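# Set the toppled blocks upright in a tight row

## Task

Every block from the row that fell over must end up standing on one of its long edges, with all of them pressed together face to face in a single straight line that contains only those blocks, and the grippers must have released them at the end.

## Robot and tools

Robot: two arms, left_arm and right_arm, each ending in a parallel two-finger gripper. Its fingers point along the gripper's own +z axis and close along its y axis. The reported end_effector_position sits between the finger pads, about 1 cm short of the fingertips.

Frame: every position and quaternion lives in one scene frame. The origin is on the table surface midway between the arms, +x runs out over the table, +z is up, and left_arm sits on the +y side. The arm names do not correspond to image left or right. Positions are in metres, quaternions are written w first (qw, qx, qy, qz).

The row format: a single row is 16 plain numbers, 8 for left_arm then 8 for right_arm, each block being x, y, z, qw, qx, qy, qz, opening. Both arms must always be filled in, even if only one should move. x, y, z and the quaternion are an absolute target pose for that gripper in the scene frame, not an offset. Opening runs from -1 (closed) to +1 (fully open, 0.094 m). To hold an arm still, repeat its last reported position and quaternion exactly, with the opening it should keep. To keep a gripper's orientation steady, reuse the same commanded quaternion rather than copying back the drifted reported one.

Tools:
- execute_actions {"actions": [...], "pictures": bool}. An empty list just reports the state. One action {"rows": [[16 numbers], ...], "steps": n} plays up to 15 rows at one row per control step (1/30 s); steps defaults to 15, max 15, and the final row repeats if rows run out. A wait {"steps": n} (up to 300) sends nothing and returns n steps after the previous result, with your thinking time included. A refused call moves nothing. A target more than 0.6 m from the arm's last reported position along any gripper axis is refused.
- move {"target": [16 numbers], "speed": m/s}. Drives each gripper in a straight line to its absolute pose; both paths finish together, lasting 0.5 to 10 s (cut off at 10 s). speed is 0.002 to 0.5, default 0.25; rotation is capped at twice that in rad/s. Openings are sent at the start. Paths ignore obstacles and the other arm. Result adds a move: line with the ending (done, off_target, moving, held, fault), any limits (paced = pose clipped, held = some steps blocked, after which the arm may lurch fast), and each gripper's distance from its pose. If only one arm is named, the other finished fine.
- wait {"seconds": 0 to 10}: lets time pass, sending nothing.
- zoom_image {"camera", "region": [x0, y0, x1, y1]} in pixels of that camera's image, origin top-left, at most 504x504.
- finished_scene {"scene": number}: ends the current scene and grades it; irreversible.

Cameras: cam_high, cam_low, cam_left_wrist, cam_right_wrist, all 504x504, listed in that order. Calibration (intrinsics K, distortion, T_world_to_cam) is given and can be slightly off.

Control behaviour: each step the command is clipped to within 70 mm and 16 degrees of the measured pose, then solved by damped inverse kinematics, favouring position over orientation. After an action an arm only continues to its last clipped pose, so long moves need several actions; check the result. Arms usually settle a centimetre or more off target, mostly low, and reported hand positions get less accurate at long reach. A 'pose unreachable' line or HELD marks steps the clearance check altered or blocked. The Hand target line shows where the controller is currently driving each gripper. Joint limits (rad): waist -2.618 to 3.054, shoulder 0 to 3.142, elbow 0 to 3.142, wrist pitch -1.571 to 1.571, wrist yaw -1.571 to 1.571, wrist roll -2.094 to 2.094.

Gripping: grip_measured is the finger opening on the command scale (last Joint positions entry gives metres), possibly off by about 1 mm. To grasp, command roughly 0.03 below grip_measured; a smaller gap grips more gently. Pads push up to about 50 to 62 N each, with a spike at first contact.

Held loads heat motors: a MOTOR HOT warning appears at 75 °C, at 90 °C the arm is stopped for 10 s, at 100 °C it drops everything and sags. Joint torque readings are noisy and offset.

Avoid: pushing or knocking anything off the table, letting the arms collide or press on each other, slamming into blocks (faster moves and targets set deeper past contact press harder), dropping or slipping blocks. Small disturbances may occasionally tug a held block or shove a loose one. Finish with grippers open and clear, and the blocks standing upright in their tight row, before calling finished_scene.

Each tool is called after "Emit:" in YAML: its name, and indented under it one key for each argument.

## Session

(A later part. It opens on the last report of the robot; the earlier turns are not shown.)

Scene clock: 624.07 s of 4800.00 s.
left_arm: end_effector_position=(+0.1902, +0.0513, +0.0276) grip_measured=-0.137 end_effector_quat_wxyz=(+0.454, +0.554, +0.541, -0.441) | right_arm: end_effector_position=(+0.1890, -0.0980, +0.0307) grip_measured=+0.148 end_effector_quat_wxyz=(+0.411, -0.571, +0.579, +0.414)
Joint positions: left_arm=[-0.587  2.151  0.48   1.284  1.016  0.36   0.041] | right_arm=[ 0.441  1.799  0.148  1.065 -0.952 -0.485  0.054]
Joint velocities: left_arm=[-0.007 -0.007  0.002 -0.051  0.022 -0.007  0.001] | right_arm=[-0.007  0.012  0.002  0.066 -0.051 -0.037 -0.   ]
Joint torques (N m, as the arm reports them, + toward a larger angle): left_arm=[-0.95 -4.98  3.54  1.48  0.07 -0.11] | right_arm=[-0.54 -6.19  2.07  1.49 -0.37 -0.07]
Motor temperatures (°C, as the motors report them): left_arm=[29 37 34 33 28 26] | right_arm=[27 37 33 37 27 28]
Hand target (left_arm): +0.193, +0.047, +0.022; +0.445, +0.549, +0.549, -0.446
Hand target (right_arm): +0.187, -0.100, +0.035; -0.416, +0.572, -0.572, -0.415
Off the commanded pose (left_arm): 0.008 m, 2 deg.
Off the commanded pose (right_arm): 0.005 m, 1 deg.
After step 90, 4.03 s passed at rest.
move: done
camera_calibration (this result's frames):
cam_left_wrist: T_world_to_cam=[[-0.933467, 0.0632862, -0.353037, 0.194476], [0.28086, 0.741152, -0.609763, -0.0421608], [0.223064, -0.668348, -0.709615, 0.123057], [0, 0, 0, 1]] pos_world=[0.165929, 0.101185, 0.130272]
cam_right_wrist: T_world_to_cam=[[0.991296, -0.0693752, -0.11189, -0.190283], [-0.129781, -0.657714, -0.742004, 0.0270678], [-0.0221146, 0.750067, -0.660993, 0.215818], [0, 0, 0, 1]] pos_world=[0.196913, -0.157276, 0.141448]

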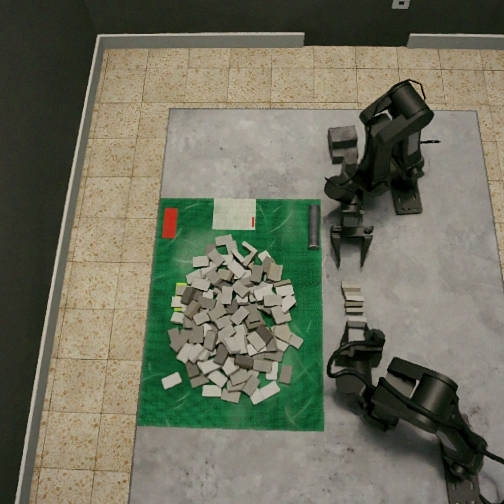

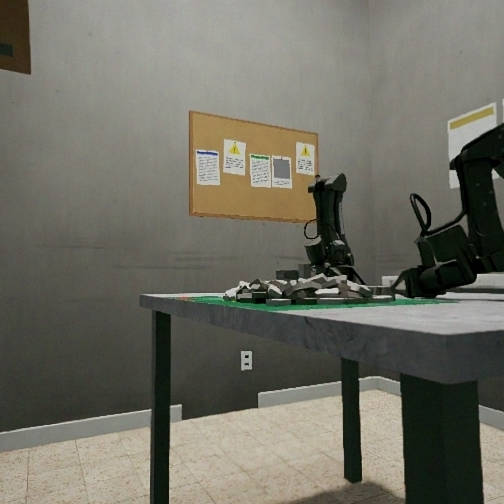

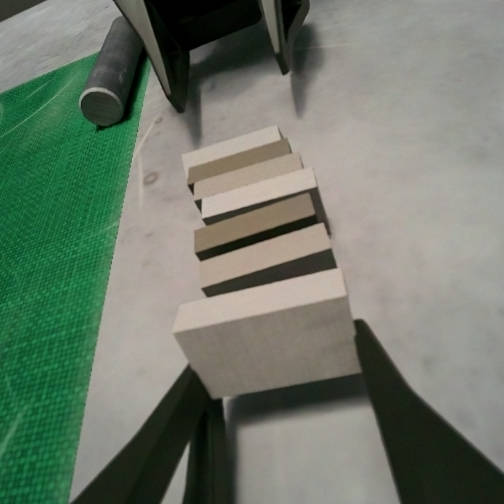

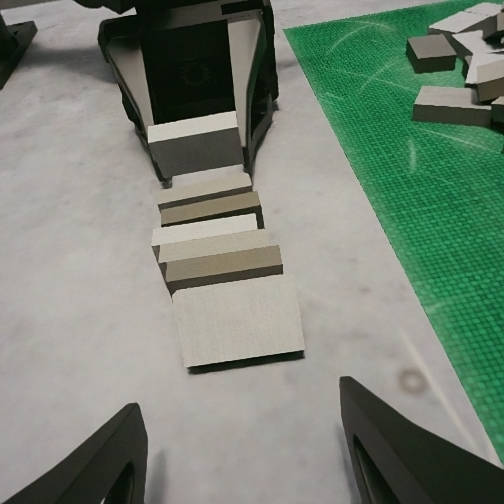

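Emit:
move:
  target: [0.193,0.052,0.013,0.4450,0.5495,0.5495,-0.4450,-0.18, 0.187,-0.10,0.035,-0.4156,0.5721,-0.5721,-0.4156,0.15]
  speed: 0.02

Scene clock: 627.17 s of 4800.00 s.
left_arm: end_effector_position=(+0.1895, +0.0511, +0.0287) grip_measured=-0.137 end_effector_quat_wxyz=(+0.461, +0.553, +0.531, -0.447) | right_arm: end_effector_position=(+0.1890, -0.0979, +0.0307) grip_measured=+0.148 end_effector_quat_wxyz=(+0.411, -0.571, +0.578, +0.414)
Joint positions: left_arm=[-0.584  2.182  0.48   1.352  1.031  0.338  0.041] | right_arm=[ 0.441  1.799  0.148  1.065 -0.952 -0.485  0.054]
Joint velocities: left_arm=[-0.017  0.022 -0.012 -0.007 -0.007  0.051  0.001] | right_arm=[-0.007  0.002 -0.012 -0.066 -0.081 -0.022 -0.   ]
Joint torques (N m, as the arm reports them, + toward a larger angle): left_arm=[ 0.51 -4.04  3.1   1.17  0.02  0.2 ] | right_arm=[-0.57 -6.2   2.07  1.49 -0.33 -0.07]
Motor temperatures (°C, as the motors report them): left_arm=[29 37 34 33 28 26] | right_arm=[27 37 33 37 27 28]
Hand target (left_arm): +0.193, +0.053, +0.013; +0.445, +0.549, +0.550, -0.445
Hand target (right_arm): +0.187, -0.100, +0.035; -0.416, +0.572, -0.572, -0.416
Off the commanded pose (left_arm): 0.016 m, 3 deg.
Off the commanded pose (right_arm): 0.005 m, 1 deg.
move: off_target (left_arm)
camera_calibration (this result's frames):
cam_left_wrist: T_world_to_cam=[[-0.929733, 0.0619419, -0.362986, 0.19389], [0.292024, 0.724514, -0.624341, -0.0420249], [0.224316, -0.686472, -0.691693, 0.124057], [0, 0, 0, 1]] pos_world=[0.16471, 0.103599, 0.129951]
cam_right_wrist: T_world_to_cam=[[0.991306, -0.0690398, -0.112008, -0.190185], [-0.129652, -0.65762, -0.742109, 0.0270776], [-0.0224238, 0.75018, -0.660854, 0.215894], [0, 0, 0, 1]] pos_world=[0.196884, -0.157283, 0.141467]

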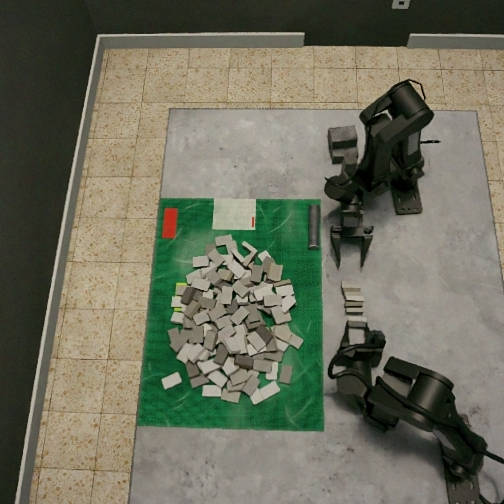

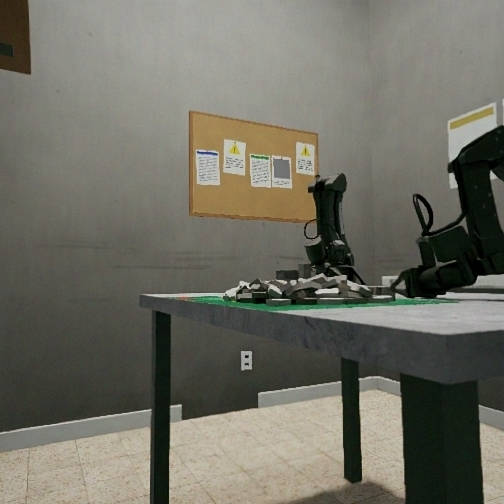

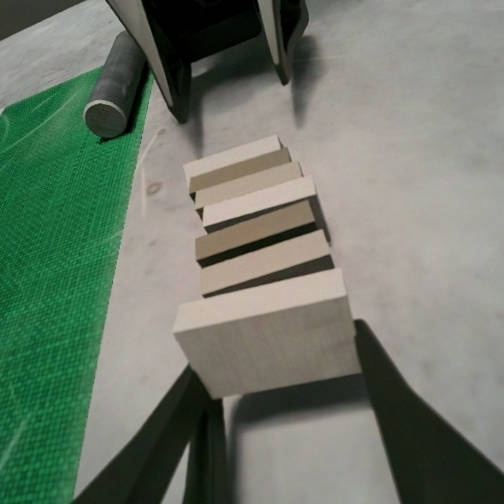

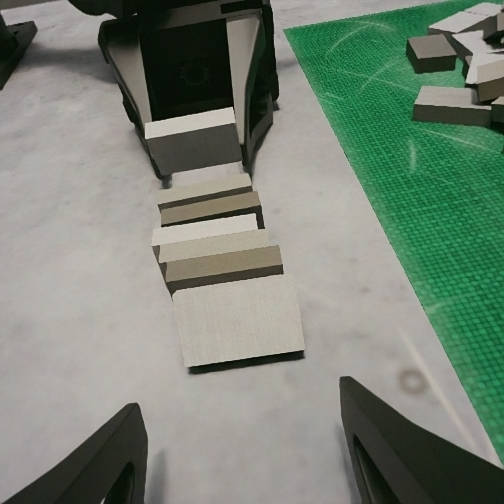

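Emit:
move:
  target: [0.193,0.053,0.020,0.4156,0.5721,0.5721,-0.4156,-0.18, 0.187,-0.10,0.035,-0.4156,0.5721,-0.5721,-0.4156,0.15]
  speed: 0.03

Scene clock: 640.27 s of 4800.00 s.
left_arm: end_effector_position=(+0.1897, +0.0562, +0.0224) grip_measured=-0.137 end_effector_quat_wxyz=(+0.426, +0.572, +0.562, -0.419) | right_arm: end_effector_position=(+0.1890, -0.0980, +0.0307) grip_measured=+0.148 end_effector_quat_wxyz=(+0.411, -0.571, +0.579, +0.414)
Joint positions: left_arm=[-0.584  2.043  0.489  1.012  0.984  0.483  0.041] | right_arm=[ 0.441  1.799  0.148  1.065 -0.952 -0.485  0.054]
Joint velocities: left_arm=[-0.012 -0.022  0.007 -0.125  0.066 -0.037 -0.002] | right_arm=[ 0.012 -0.007  0.017 -0.051  0.051  0.037 -0.   ]
Joint torques (N m, as the arm reports them, + toward a larger angle): left_arm=[-0.71 -7.29  4.04  1.09  0.03  0.06] | right_arm=[-0.65 -6.21  1.98  1.48 -0.36 -0.09]
Motor temperatures (°C, as the motors report them): left_arm=[29 37 34 33 28 26] | right_arm=[27 37 33 37 27 28]
Hand target (left_arm): +0.193, +0.053, +0.021; +0.417, +0.571, +0.571, -0.416
Hand target (right_arm): +0.187, -0.100, +0.035; -0.416, +0.572, -0.572, -0.415
Off the commanded pose (left_arm): 0.005 m, 2 deg.
Off the commanded pose (right_arm): 0.005 m, 1 deg.
After step 90, 7.50 s passed at rest.
move: done
camera_calibration (this result's frames):
cam_left_wrist: T_world_to_cam=[[-0.936631, 0.0930763, -0.337727, 0.190424], [0.274671, 0.793491, -0.543072, -0.0521345], [0.217436, -0.601422, -0.768774, 0.121343], [0, 0, 0, 1]] pos_world=[0.166293, 0.0966224, 0.129284]
cam_right_wrist: T_world_to_cam=[[0.991296, -0.0693752, -0.11189, -0.190283], [-0.129781, -0.657714, -0.742004, 0.0270678], [-0.0221146, 0.750067, -0.660993, 0.215818], [0, 0, 0, 1]] pos_world=[0.196913, -0.157276, 0.141448]

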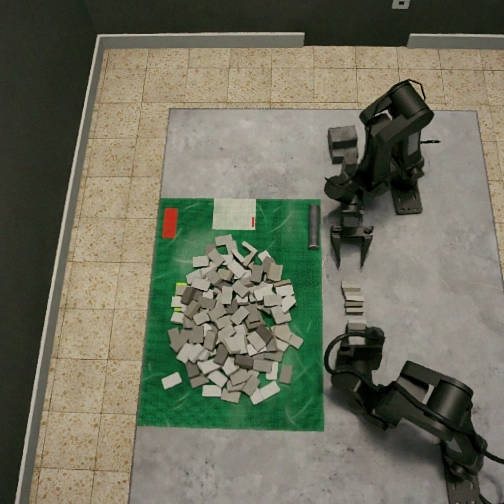

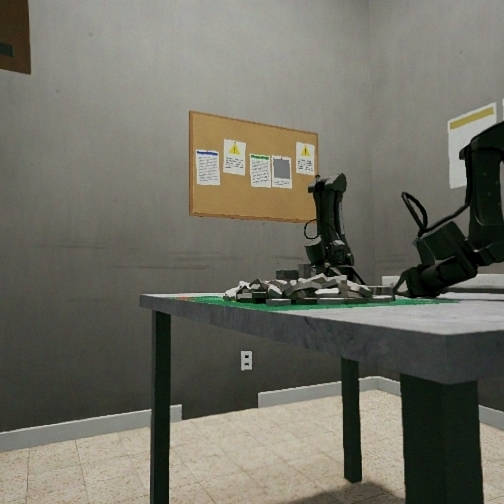

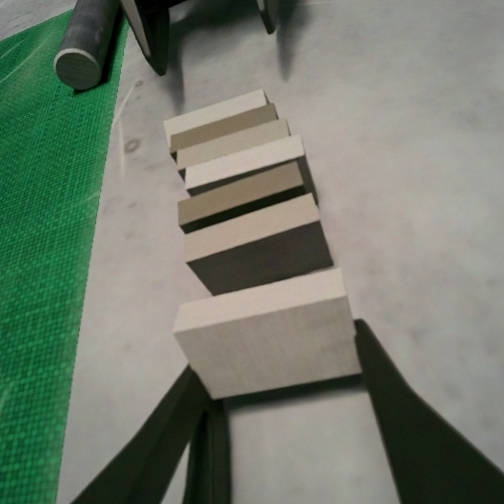

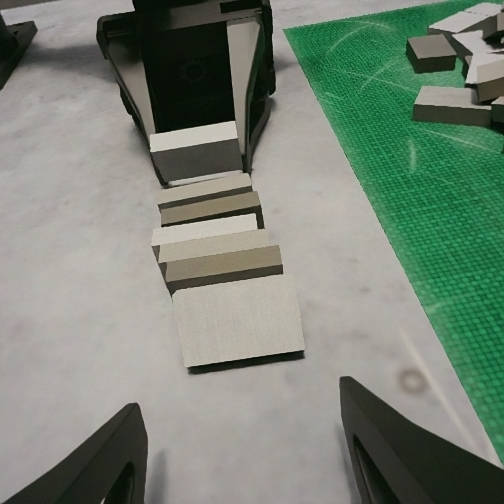

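Emit:
move:
  target: [0.193,0.050,0.016,0.4156,0.5721,0.5721,-0.4156,-0.18, 0.187,-0.10,0.035,-0.4156,0.5721,-0.5721,-0.4156,0.15]
  speed: 0.015

Scene clock: 643.73 s of 4800.00 s.
left_arm: end_effector_position=(+0.1902, +0.0552, +0.0215) grip_measured=-0.137 end_effector_quat_wxyz=(+0.427, +0.573, +0.563, -0.414) | right_arm: end_effector_position=(+0.1890, -0.0979, +0.0307) grip_measured=+0.148 end_effector_quat_wxyz=(+0.411, -0.571, +0.578, +0.414)
Joint positions: left_arm=[-0.59   2.043  0.489  1.01   0.971  0.487  0.041] | right_arm=[ 0.441  1.799  0.148  1.065 -0.952 -0.485  0.054]
Joint velocities: left_arm=[ 0.002 -0.007 -0.012 -0.11   0.037 -0.022 -0.001] | right_arm=[-0.002  0.007 -0.007  0.007 -0.066  0.007 -0.001]
Joint torques (N m, as the arm reports them, + toward a larger angle): left_arm=[-1.07 -5.27  4.52  1.22  0.04 -0.01] | right_arm=[-0.53 -6.22  2.02  1.47 -0.37 -0.08]
Motor temperatures (°C, as the motors report them): left_arm=[29 37 34 32 28 26] | right_arm=[27 37 33 37 27 28]
Hand target (left_arm): +0.193, +0.050, +0.016; +0.416, +0.572, +0.572, -0.416
Hand target (right_arm): +0.187, -0.100, +0.035; -0.416, +0.572, -0.572, -0.416
Off the commanded pose (left_arm): 0.008 m, 2 deg.
Off the commanded pose (right_arm): 0.005 m, 1 deg.
move: done
camera_calibration (this result's frames):
cam_left_wrist: T_world_to_cam=[[-0.934799, 0.0910119, -0.343318, 0.190627], [0.274758, 0.797841, -0.536618, -0.0523227], [0.225074, -0.595959, -0.770827, 0.118271], [0, 0, 0, 1]] pos_world=[0.165954, 0.0948804, 0.128535]
cam_right_wrist: T_world_to_cam=[[0.991306, -0.0690398, -0.112008, -0.190185], [-0.129652, -0.65762, -0.742109, 0.0270776], [-0.0224238, 0.75018, -0.660854, 0.215894], [0, 0, 0, 1]] pos_world=[0.196884, -0.157283, 0.141467]

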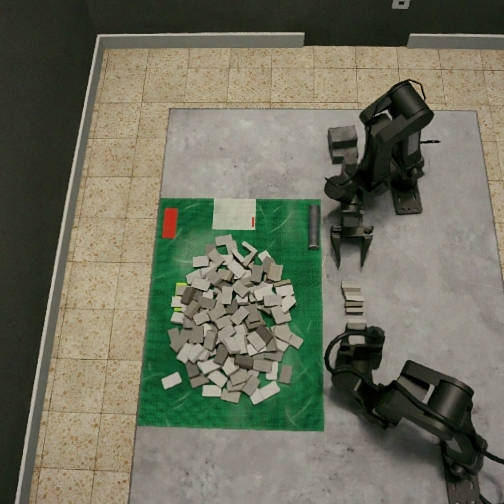

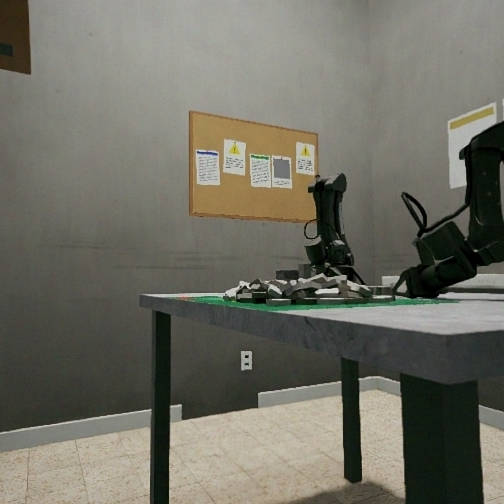

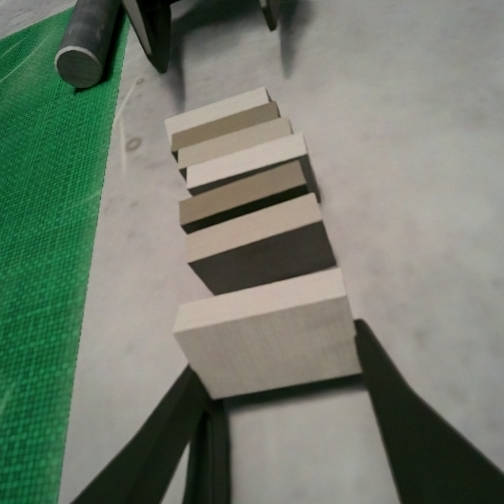

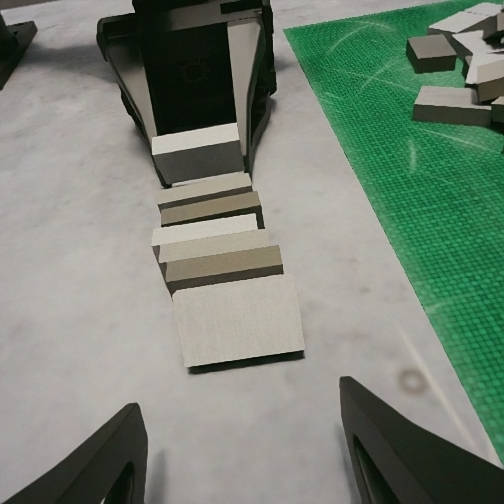

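Emit:
move:
  target: [0.194,0.040,0.018,0.4156,0.5721,0.5721,-0.4156,-0.18, 0.187,-0.10,0.035,-0.4156,0.5721,-0.5721,-0.4156,0.15]
  speed: 0.015

Scene clock: 649.63 s of 4800.00 s.
left_arm: end_effector_position=(+0.1917, +0.0448, +0.0217) grip_measured=-0.137 end_effector_quat_wxyz=(+0.424, +0.574, +0.568, -0.411) | right_arm: end_effector_position=(+0.1890, -0.0980, +0.0307) grip_measured=+0.148 end_effector_quat_wxyz=(+0.411, -0.571, +0.579, +0.414)
Joint positions: left_arm=[-0.623  2.043  0.514  0.994  0.934  0.466  0.041] | right_arm=[ 0.441  1.799  0.148  1.065 -0.952 -0.485  0.054]
Joint velocities: left_arm=[-0.002 -0.007 -0.007 -0.007 -0.037 -0.066  0.   ] | right_arm=[-0.017 -0.002 -0.012  0.007 -0.081  0.022 -0.001]
Joint torques (N m, as the arm reports them, + toward a larger angle): left_arm=[-0.74 -5.09  4.51  1.38  0.19 -0.05] | right_arm=[-0.56 -6.15  2.05  1.48 -0.38 -0.07]
Motor temperatures (°C, as the motors report them): left_arm=[29 37 34 33 28 26] | right_arm=[27 37 33 37 27 28]
Hand target (left_arm): +0.194, +0.040, +0.018; +0.416, +0.572, +0.572, -0.416
Hand target (right_arm): +0.187, -0.100, +0.035; -0.416, +0.572, -0.572, -0.415
Off the commanded pose (left_arm): 0.007 m, 1 deg.
Off the commanded pose (right_arm): 0.005 m, 1 deg.
After step 90, 1.60 s passed at rest.
move: done
camera_calibration (this result's frames):
cam_left_wrist: T_world_to_cam=[[-0.93601, 0.0909435, -0.340022, 0.193183], [0.270025, 0.805198, -0.527961, -0.0439526], [0.22577, -0.585991, -0.77823, 0.111514], [0, 0, 0, 1]] pos_world=[0.167513, 0.0831681, 0.129265]
cam_right_wrist: T_world_to_cam=[[0.991296, -0.0693752, -0.11189, -0.190283], [-0.129781, -0.657714, -0.742004, 0.0270678], [-0.0221146, 0.750067, -0.660993, 0.215818], [0, 0, 0, 1]] pos_world=[0.196913, -0.157276, 0.141448]

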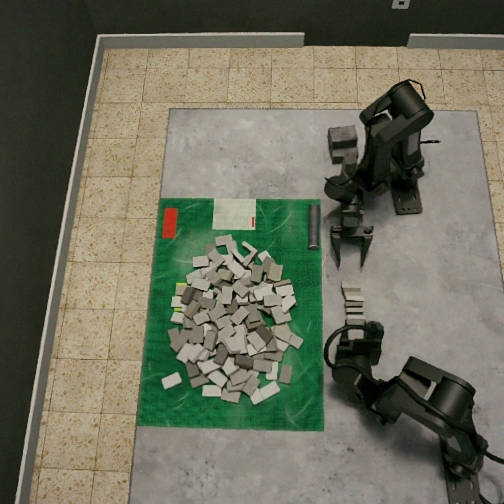

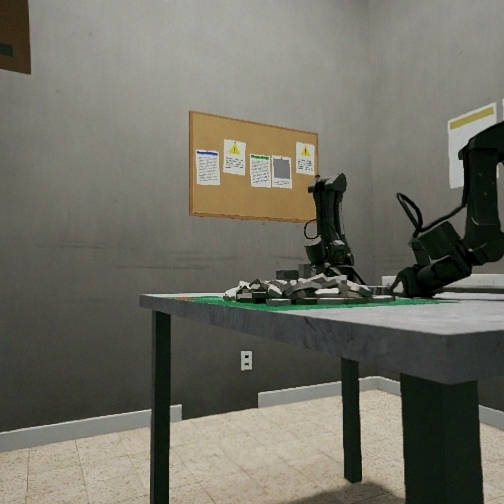

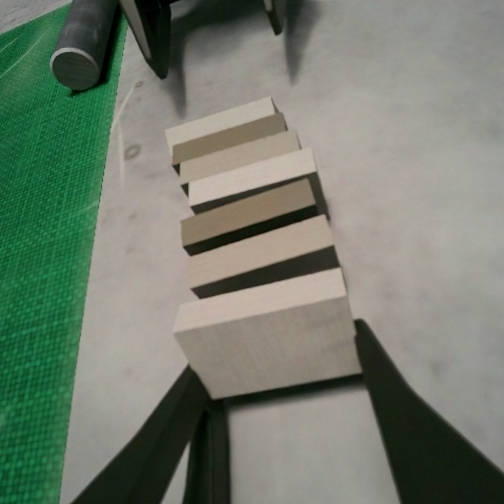

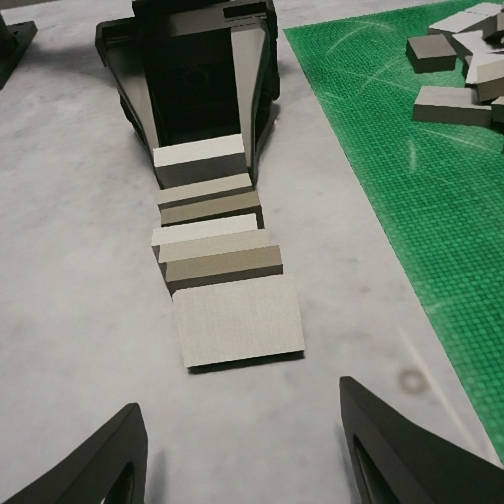

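Emit:
execute_actions:
  actions:
    - {"rows": [[0.192,0.044,0.020,0.4156,0.5721,0.5721,-0.4156,-0.12, 0.187,-0.10,0.035,-0.4156,0.5721,-0.5721,-0.4156,0.15],[0.192,0.044,0.020,0.4156,0.5721,0.5721,-0.4156,-0.10, 0.187,-0.10,0.035,-0.4156,0.5721,-0.5721,-0.4156,0.15],[0.192,0.044,0.020,0.4156,0.5721,0.5721,-0.4156,-0.07, 0.187,-0.10,0.035,-0.4156,0.5721,-0.5721,-0.4156,0.15],[0.192,0.044,0.020,0.4156,0.5721,0.5721,-0.4156,-0.03, 0.187,-0.10,0.035,-0.4156,0.5721,-0.5721,-0.4156,0.15],[0.192,0.044,0.020,0.4156,0.5721,0.5721,-0.4156,0.05, 0.187,-0.10,0.035,-0.4156,0.5721,-0.5721,-0.4156,0.15],[0.192,0.044,0.020,0.4156,0.5721,0.5721,-0.4156,0.15, 0.187,-0.10,0.035,-0.4156,0.5721,-0.5721,-0.4156,0.15]], "steps": 15}

Scene clock: 655.13 s of 4800.00 s.
left_arm: end_effector_position=(+0.1917, +0.0448, +0.0217) grip_measured=+0.147 end_effector_quat_wxyz=(+0.424, +0.574, +0.568, -0.411) | right_arm: end_effector_position=(+0.1890, -0.0979, +0.0307) grip_measured=+0.148 end_effector_quat_wxyz=(+0.411, -0.571, +0.578, +0.414)
Joint positions: left_arm=[-0.623  2.043  0.514  0.994  0.934  0.466  0.054] | right_arm=[ 0.441  1.799  0.148  1.065 -0.952 -0.485  0.054]
Joint velocities: left_arm=[-0.017 -0.007 -0.002  0.007  0.007  0.022 -0.   ] | right_arm=[-0.002 -0.002  0.007 -0.007  0.007 -0.022  0.   ]
Joint torques (N m, as the arm reports them, + toward a larger angle): left_arm=[ 0.06 -6.36  3.53  1.32  0.27  0.02] | right_arm=[-0.49 -6.14  1.97  1.48 -0.37 -0.08]
Motor temperatures (°C, as the motors report them): left_arm=[29 37 34 33 28 26] | right_arm=[27 37 33 37 27 28]
Hand target (left_arm): +0.192, +0.044, +0.020; +0.416, +0.572, +0.572, -0.416
Hand target (right_arm): +0.187, -0.100, +0.035; -0.416, +0.572, -0.572, -0.416
Off the commanded pose (left_arm): 0.002 m, 1 deg.
Off the commanded pose (right_arm): 0.005 m, 1 deg.
Steps of this call (steps 1 to 90: nothing new was sent; then 2.00 s passed at rest; steps 91 to 105: all 15 steps of this action). Readings (end_effector_position):
91: left_arm (+0.1917, +0.0448, +0.0217) | right_arm (+0.1890, -0.0980, +0.0307)
92: left_arm (+0.1917, +0.0448, +0.0217) | right_arm (+0.1890, -0.0979, +0.0307)
94: left_arm (+0.1917, +0.0448, +0.0217) | right_arm (+0.1890, -0.0979, +0.0307)
98: left_arm (+0.1917, +0.0448, +0.0217) | right_arm (+0.1890, -0.0979, +0.0307)
105: the state above
camera_calibration (this result's frames):
cam_left_wrist: T_world_to_cam=[[-0.93612, 0.091012, -0.3397, 0.193146], [0.269854, 0.805304, -0.527886, -0.0439635], [0.225518, -0.585834, -0.778421, 0.111532], [0, 0, 0, 1]] pos_world=[0.167519, 0.0831646, 0.129223]
cam_right_wrist: T_world_to_cam=[[0.991306, -0.0690398, -0.112008, -0.190185], [-0.129652, -0.65762, -0.742109, 0.0270776], [-0.0224238, 0.75018, -0.660854, 0.215894], [0, 0, 0, 1]] pos_world=[0.196884, -0.157283, 0.141467]

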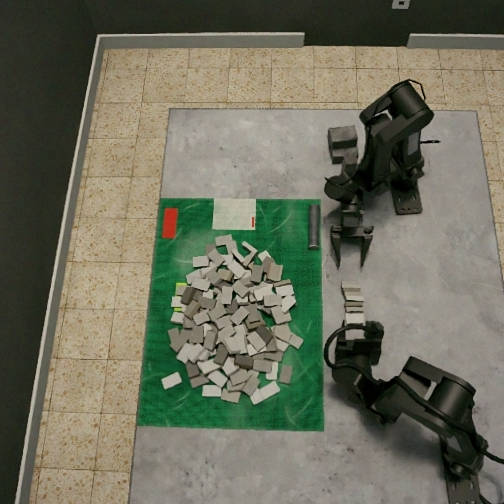

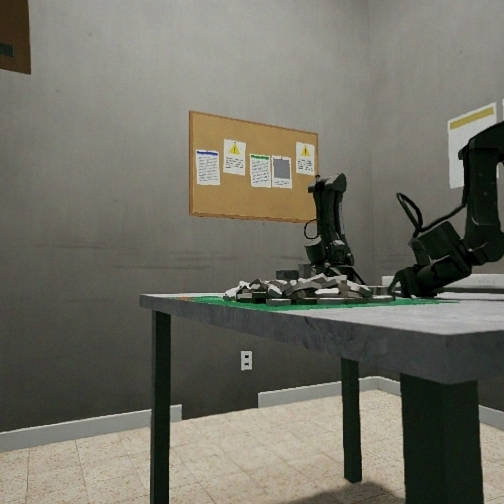

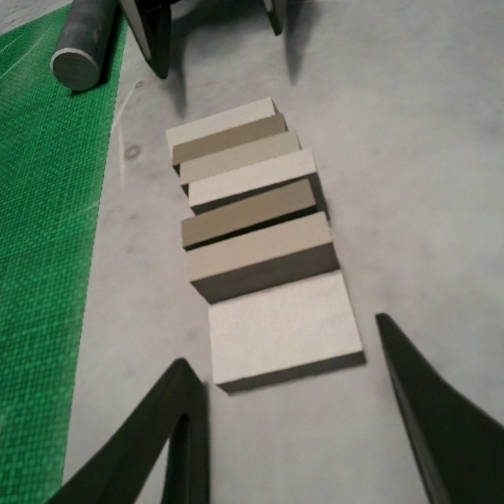

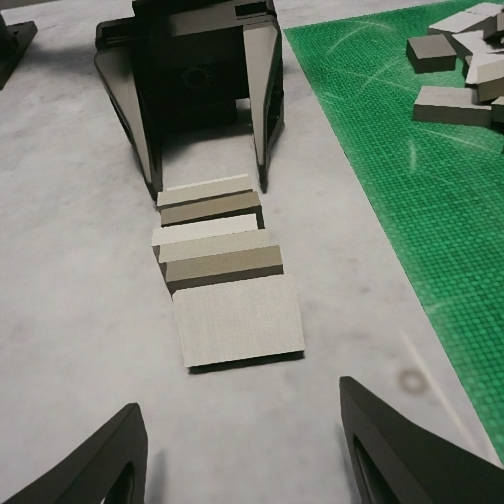

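Emit:
zoom_image:
  camera: "cam_left_wrist"
  region: [150, 190, 410, 420]

Emit:
zoom_image:
  camera: "cam_right_wrist"
  region: [110, 130, 310, 260]

Region (150, 190, 410, 420) of cam_left_wrist's 504x504 image, scaled by 1.938, with more detail than that image has; it fills the top 446 rows of this view, and the rest is white.

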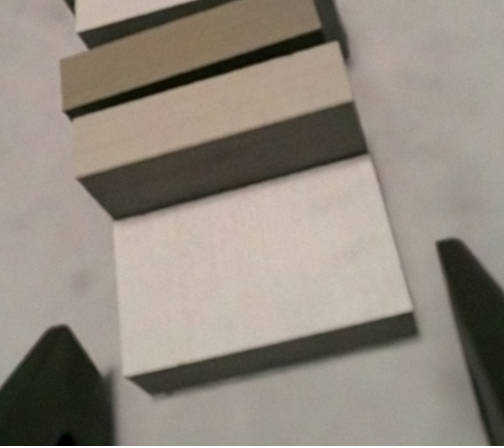

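Region (110, 130, 310, 260) of cam_right_wrist's 504x504 image, scaled by 2.520, with more detail than that image has; it fills the top 328 rows of this view, and the rest is white.

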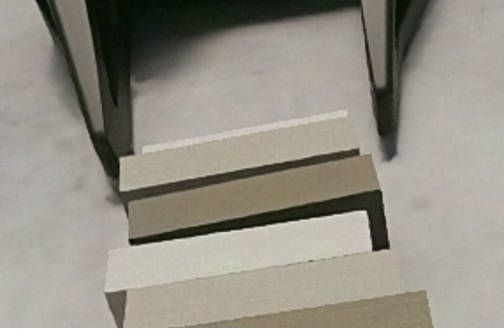

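Emit:
move:
  target: [0.192,0.085,0.05,0.4156,0.5721,0.5721,-0.4156,0.4, 0.187,-0.10,0.035,-0.4156,0.5721,-0.5721,-0.4156,0.15]
  speed: 0.1

Scene clock: 697.13 s of 4800.00 s.
left_arm: end_effector_position=(+0.1959, +0.0828, +0.0470) grip_measured=+0.397 end_effector_quat_wxyz=(+0.419, +0.572, +0.574, -0.409) | right_arm: end_effector_position=(+0.1890, -0.0979, +0.0307) grip_measured=+0.148 end_effector_quat_wxyz=(+0.411, -0.571, +0.578, +0.414)
Joint positions: left_arm=[-0.492  1.842  0.485  0.694  1.035  0.601  0.066] | right_arm=[ 0.441  1.799  0.148  1.065 -0.952 -0.485  0.054]
Joint velocities: left_arm=[-0.012 -0.002 -0.012 -0.051  0.066  0.037 -0.001] | right_arm=[-0.007  0.002 -0.007 -0.022  0.022 -0.007 -0.001]
Joint torques (N m, as the arm reports them, + toward a larger angle): left_arm=[ 0.8  -7.45  2.84  1.2   0.46  0.09] | right_arm=[-0.47 -6.18  2.01  1.48 -0.36 -0.06]
Motor temperatures (°C, as the motors report them): left_arm=[29 38 33 34 28 26] | right_arm=[27 37 32 37 27 28]
Hand target (left_arm): +0.192, +0.086, +0.050; +0.416, +0.572, +0.572, -0.415
Hand target (right_arm): +0.187, -0.100, +0.035; -0.416, +0.572, -0.572, -0.416
Off the commanded pose (left_arm): 0.005 m, 1 deg.
Off the commanded pose (right_arm): 0.005 m, 1 deg.
After step 90, 37.77 s passed at rest.
move: done
camera_calibration (this result's frames):
cam_left_wrist: T_world_to_cam=[[-0.940594, 0.0887318, -0.327735, 0.202762], [0.258412, 0.813197, -0.521473, -0.0610399], [0.220242, -0.575185, -0.787817, 0.153086], [0, 0, 0, 1]] pos_world=[0.172774, 0.119699, 0.155225]
cam_right_wrist: T_world_to_cam=[[0.991306, -0.0690398, -0.112008, -0.190185], [-0.129652, -0.65762, -0.742109, 0.0270776], [-0.0224238, 0.75018, -0.660854, 0.215894], [0, 0, 0, 1]] pos_world=[0.196884, -0.157283, 0.141467]

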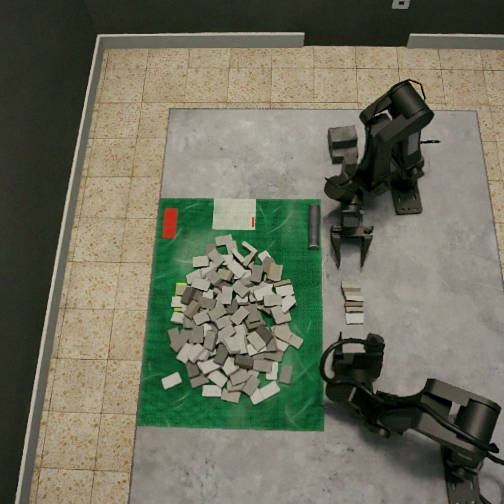

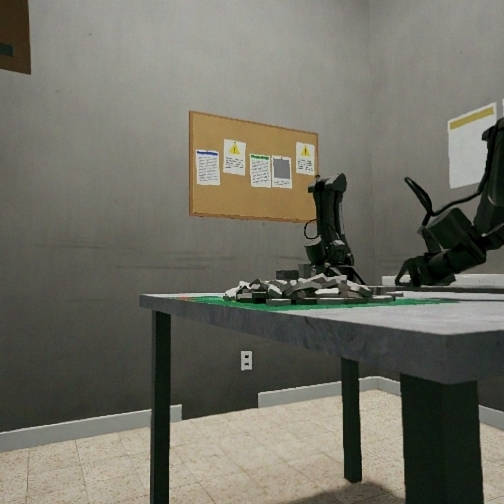

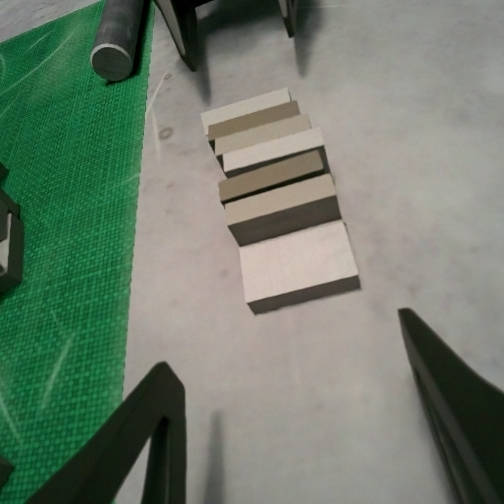

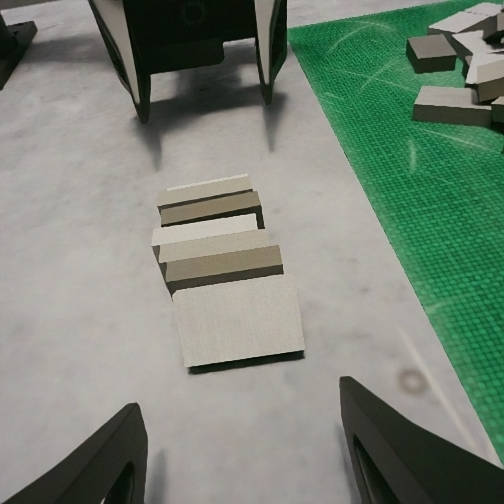

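Emit:
move:
  target: [0.192,0.062,0.07,-0.0493,0.7054,0.7054,0.0493,0.4, 0.187,-0.135,0.05,-0.4156,0.5721,-0.5721,-0.4156,0.15]
  speed: 0.2

Scene clock: 704.30 s of 4800.00 s.
left_arm: end_effector_position=(+0.1882, +0.0644, +0.0683) grip_measured=+0.397 end_effector_quat_wxyz=(-0.049, +0.709, +0.703, +0.039) | right_arm: end_effector_position=(+0.1889, -0.1341, +0.0452) grip_measured=+0.148 end_effector_quat_wxyz=(+0.408, -0.572, +0.580, +0.412)
Joint positions: left_arm=[-1.007  2.079  1.702 -1.303 -0.063  0.637  0.066] | right_arm=[ 0.251  1.524  0.148  0.58  -1.097 -0.725  0.054]
Joint velocities: left_arm=[-0.007  0.002  0.017  0.051 -0.066  0.051  0.   ] | right_arm=[-0.012 -0.002  0.022 -0.051  0.051 -0.051 -0.   ]
Joint torques (N m, as the arm reports them, + toward a larger angle): left_arm=[-0.48 -8.41  7.09  0.06 -0.15 -0.03] | right_arm=[-0.63 -5.44  3.78  1.09 -0.47 -0.13]
Motor temperatures (°C, as the motors report them): left_arm=[29 38 34 33 28 26] | right_arm=[27 37 32 37 27 28]
Hand target (left_arm): +0.189, +0.062, +0.072; -0.049, +0.707, +0.704, +0.044
Hand target (right_arm): +0.187, -0.135, +0.050; -0.414, +0.573, -0.572, -0.415
Off the commanded pose (left_arm): 0.005 m, 1 deg.
Off the commanded pose (right_arm): 0.005 m, 1 deg.
After step 90, 0.07 s passed at rest.
move: done
camera_calibration (this result's frames):
cam_left_wrist: T_world_to_cam=[[-0.939243, 0.339736, 0.0490215, 0.161956], [0.277849, 0.668625, 0.689739, -0.110049], [0.201552, 0.661453, -0.722396, 0.0804158], [0, 0, 0, 1]] pos_world=[0.166485, -0.034632, 0.126058]
cam_right_wrist: T_world_to_cam=[[0.991103, -0.069868, -0.113282, -0.191009], [-0.131018, -0.661953, -0.738006, 0.013556], [-0.0234244, 0.746282, -0.665218, 0.252471], [0, 0, 0, 1]] pos_world=[0.197, -0.192787, 0.156315]

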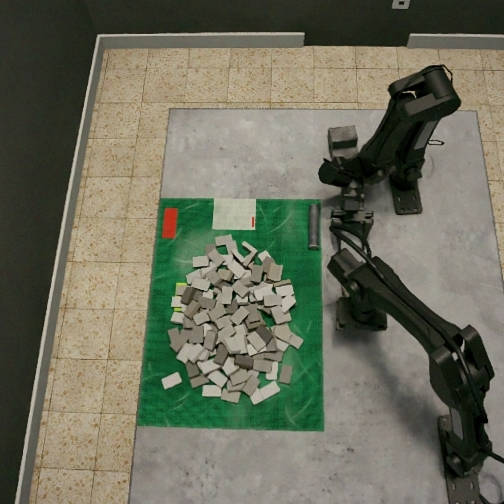

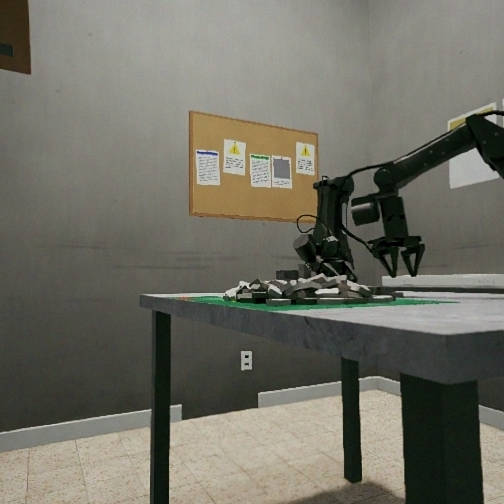

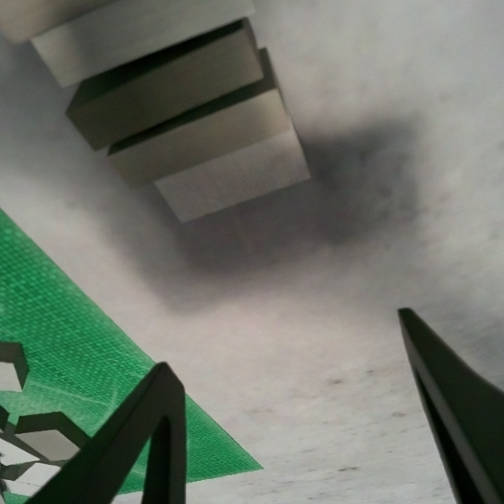

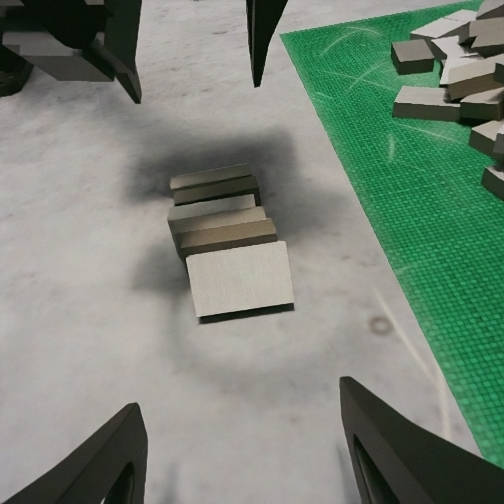

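Emit:
move:
  target: [0.191,0.040,0.036,-0.0493,0.7054,0.7054,0.0493,0.4, 0.187,-0.135,0.05,-0.4156,0.5721,-0.5721,-0.4156,0.15]
  speed: 0.06

Scene clock: 713.20 s of 4800.00 s.
left_arm: end_effector_position=(+0.1853, +0.0505, +0.0339) grip_measured=+0.397 end_effector_quat_wxyz=(-0.068, +0.706, +0.703, +0.047) | right_arm: end_effector_position=(+0.1887, -0.1342, +0.0450) grip_measured=+0.148 end_effector_quat_wxyz=(+0.408, -0.572, +0.580, +0.413)
Joint positions: left_arm=[-1.037  2.185  1.723 -1.261 -0.068  0.601  0.066] | right_arm=[ 0.251  1.524  0.148  0.577 -1.097 -0.726  0.054]
Joint velocities: left_arm=[ 0.007 -0.002 -0.002  0.022  0.051 -0.007  0.   ] | right_arm=[-0.007 -0.007 -0.007 -0.022 -0.022  0.007 -0.   ]
Joint torques (N m, as the arm reports them, + toward a larger angle): left_arm=[-0.75 -9.13  6.98  0.28 -0.15 -0.04] | right_arm=[-0.47 -4.97  3.5   1.34 -0.44  0.01]
Motor temperatures (°C, as the motors report them): left_arm=[29 39 35 32 28 26] | right_arm=[27 37 33 37 27 28]
Hand target (left_arm): +0.191, +0.040, +0.036; -0.049, +0.706, +0.705, +0.049
Hand target (right_arm): +0.187, -0.135, +0.050; -0.415, +0.572, -0.572, -0.416
Off the commanded pose (left_arm): 0.012 m, 2 deg.
Off the commanded pose (right_arm): 0.005 m, 1 deg.
After step 90, 4.87 s passed at rest.
move: off_target (left_arm)
camera_calibration (this result's frames):
cam_left_wrist: T_world_to_cam=[[-0.939844, 0.332955, 0.0763806, 0.165152], [0.285392, 0.64243, 0.711221, -0.0769713], [0.187736, 0.690235, -0.698806, 0.0656584], [0, 0, 0, 1]] pos_world=[0.164858, -0.0508594, 0.0880117]
cam_right_wrist: T_world_to_cam=[[0.991007, -0.0695853, -0.114293, -0.190709], [-0.131563, -0.66257, -0.737355, 0.0132819], [-0.0244183, 0.745761, -0.665766, 0.252509], [0, 0, 0, 1]] pos_world=[0.196907, -0.192782, 0.156109]

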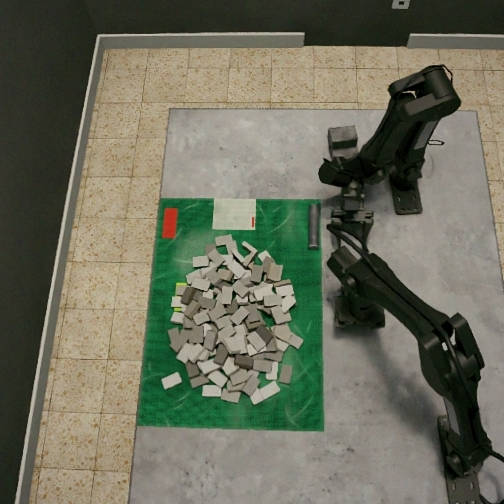

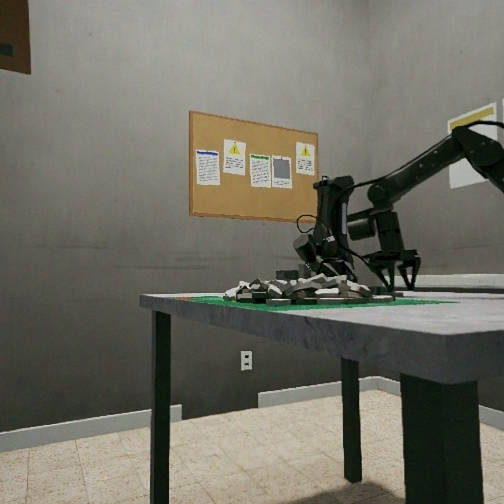

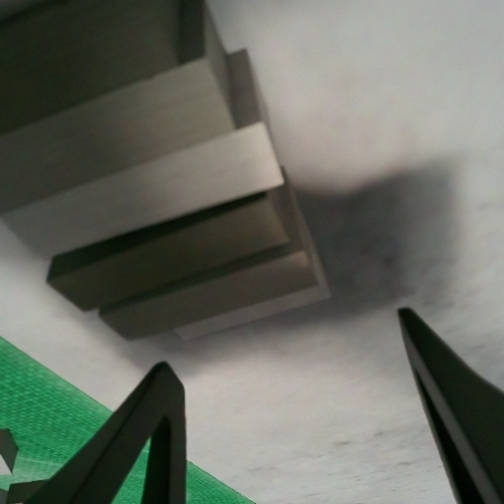

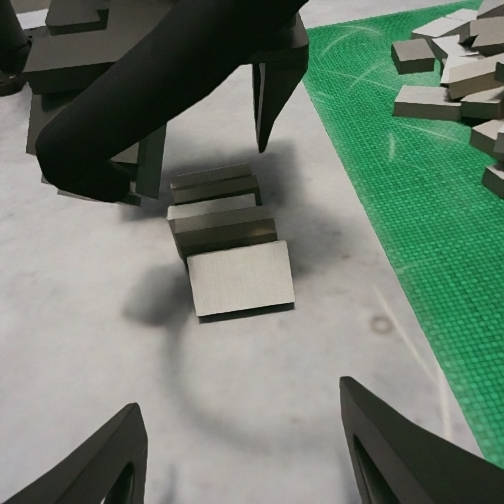

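Emit:
move:
  target: [0.198,0.029,0.038,-0.0308,0.7064,0.7064,0.0308,0.4, 0.187,-0.135,0.05,-0.4156,0.5721,-0.5721,-0.4156,0.15]
  speed: 0.03

Scene clock: 727.73 s of 4800.00 s.
left_arm: end_effector_position=(+0.1920, +0.0392, +0.0374) grip_measured=+0.397 end_effector_quat_wxyz=(-0.045, +0.706, +0.705, +0.041) | right_arm: end_effector_position=(+0.1887, -0.1342, +0.0450) grip_measured=+0.148 end_effector_quat_wxyz=(+0.408, -0.572, +0.580, +0.413)
Joint positions: left_arm=[-1.037  2.185  1.744 -1.234 -0.064  0.6    0.066] | right_arm=[ 0.251  1.524  0.148  0.577 -1.097 -0.726  0.054]
Joint velocities: left_arm=[ 0.012  0.017 -0.022 -0.037 -0.007 -0.066 -0.002] | right_arm=[-0.007 -0.017 -0.012  0.022 -0.037  0.037 -0.001]
Joint torques (N m, as the arm reports them, + toward a larger angle): left_arm=[ 0.45 -9.02  7.01  0.31  0.05  0.08] | right_arm=[-0.48 -5.02  3.55  1.33 -0.49  0.  ]
Motor temperatures (°C, as the motors report them): left_arm=[29 41 36 32 28 26] | right_arm=[27 36 33 37 27 28]
Hand target (left_arm): +0.198, +0.029, +0.039; -0.031, +0.706, +0.706, +0.031
Hand target (right_arm): +0.187, -0.135, +0.050; -0.416, +0.572, -0.572, -0.416
Off the commanded pose (left_arm): 0.012 m, 2 deg.
Off the commanded pose (right_arm): 0.005 m, 1 deg.
After step 90, 9.90 s passed at rest.
move: off_target (left_arm)
camera_calibration (this result's frames):
cam_left_wrist: T_world_to_cam=[[-0.941809, 0.333821, 0.0394871, 0.176703], [0.267425, 0.672902, 0.6897, -0.0711249], [0.203666, 0.660126, -0.723018, 0.0736973], [0, 0, 0, 1]] pos_world=[0.170432, -0.0597766, 0.0953618]
cam_right_wrist: T_world_to_cam=[[0.991007, -0.0695853, -0.114293, -0.190709], [-0.131563, -0.66257, -0.737355, 0.0132819], [-0.0244183, 0.745761, -0.665766, 0.252509], [0, 0, 0, 1]] pos_world=[0.196907, -0.192782, 0.156109]

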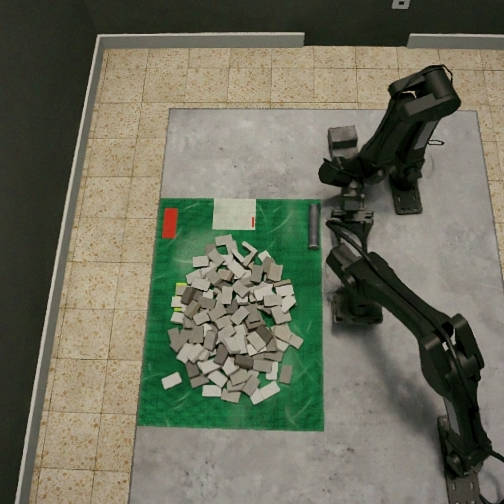

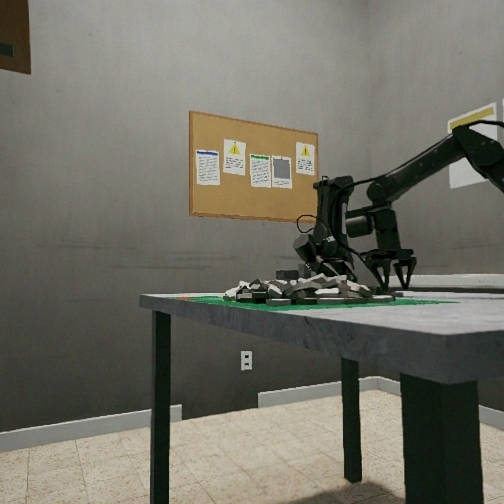

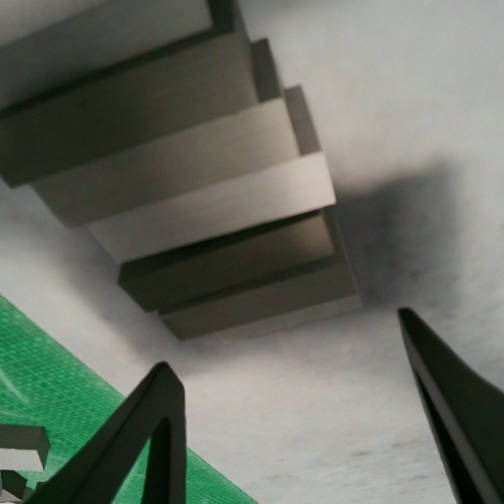

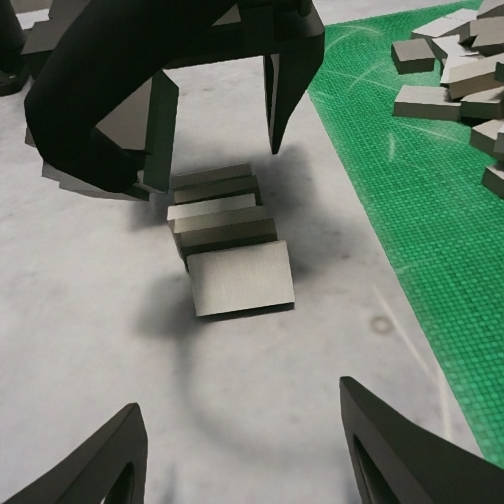

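Emit:
move:
  target: [0.197,0.031,0.012,-0.0308,0.7064,0.7064,0.0308,0.4, 0.187,-0.135,0.05,-0.4156,0.5721,-0.5721,-0.4156,0.15]
  speed: 0.03

Scene clock: 738.53 s of 4800.00 s.
left_arm: end_effector_position=(+0.1982, +0.0300, +0.0202) grip_measured=+0.397 end_effector_quat_wxyz=(-0.027, +0.707, +0.706, +0.037) | right_arm: end_effector_position=(+0.1887, -0.1342, +0.0450) grip_measured=+0.148 end_effector_quat_wxyz=(+0.408, -0.572, +0.580, +0.413)
Joint positions: left_arm=[-1.037  2.208  1.715 -1.144 -0.063  0.6    0.066] | right_arm=[ 0.251  1.524  0.148  0.577 -1.097 -0.726  0.054]
Joint velocities: left_arm=[-0.002 -0.007  0.012  0.095  0.066  0.007 -0.   ] | right_arm=[-0.012  0.007 -0.012 -0.066 -0.007 -0.066  0.001]
Joint torques (N m, as the arm reports them, + toward a larger angle): left_arm=[ 0.47 -9.39  3.95  0.44 -0.02  0.08] | right_arm=[-0.46 -5.01  3.46  1.34 -0.48 -0.05]
Motor temperatures (°C, as the motors report them): left_arm=[29 41 36 31 28 26] | right_arm=[27 36 33 37 27 28]
Hand target (left_arm): +0.197, +0.031, +0.012; -0.031, +0.706, +0.706, +0.031
Hand target (right_arm): +0.187, -0.135, +0.050; -0.416, +0.572, -0.572, -0.416
Off the commanded pose (left_arm): 0.008 m, 1 deg.
Off the commanded pose (right_arm): 0.005 m, 1 deg.
After step 90, 6.60 s passed at rest.
move: done
camera_calibration (this result's frames):
cam_left_wrist: T_world_to_cam=[[-0.942333, 0.334526, 0.0100177, 0.186939], [0.253539, 0.69402, 0.673835, -0.0522798], [0.218463, 0.637517, -0.738814, 0.0641753], [0, 0, 0, 1]] pos_world=[0.175394, -0.0671658, 0.0807689]
cam_right_wrist: T_world_to_cam=[[0.991007, -0.0695853, -0.114293, -0.190709], [-0.131563, -0.66257, -0.737355, 0.0132819], [-0.0244183, 0.745761, -0.665766, 0.252509], [0, 0, 0, 1]] pos_world=[0.196907, -0.192782, 0.156109]

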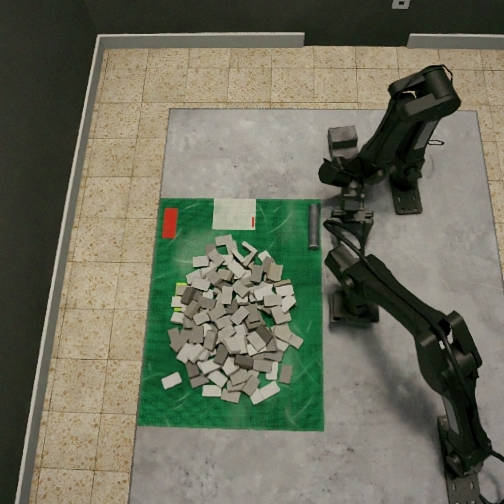

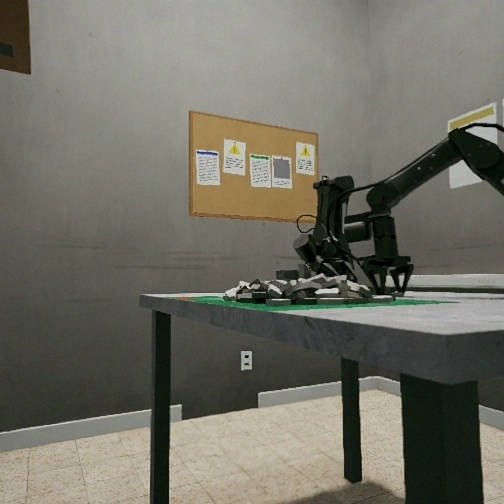

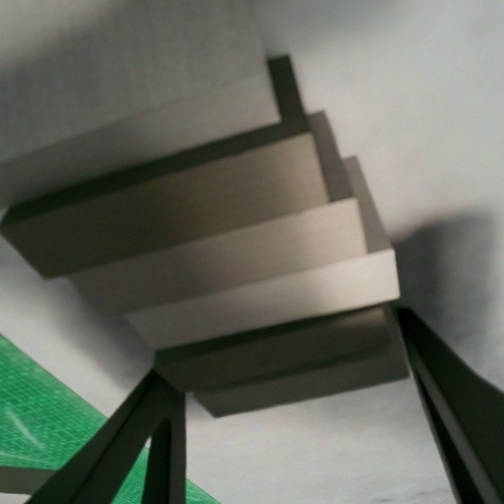

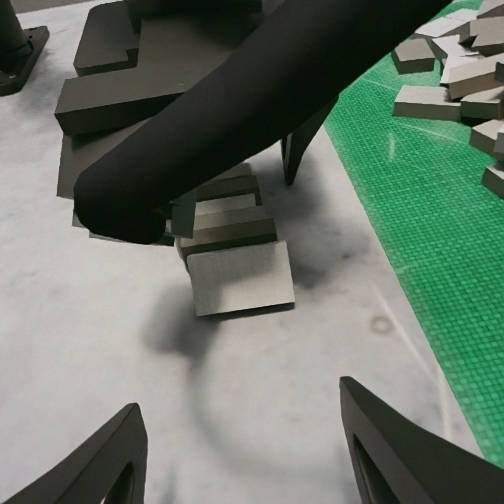

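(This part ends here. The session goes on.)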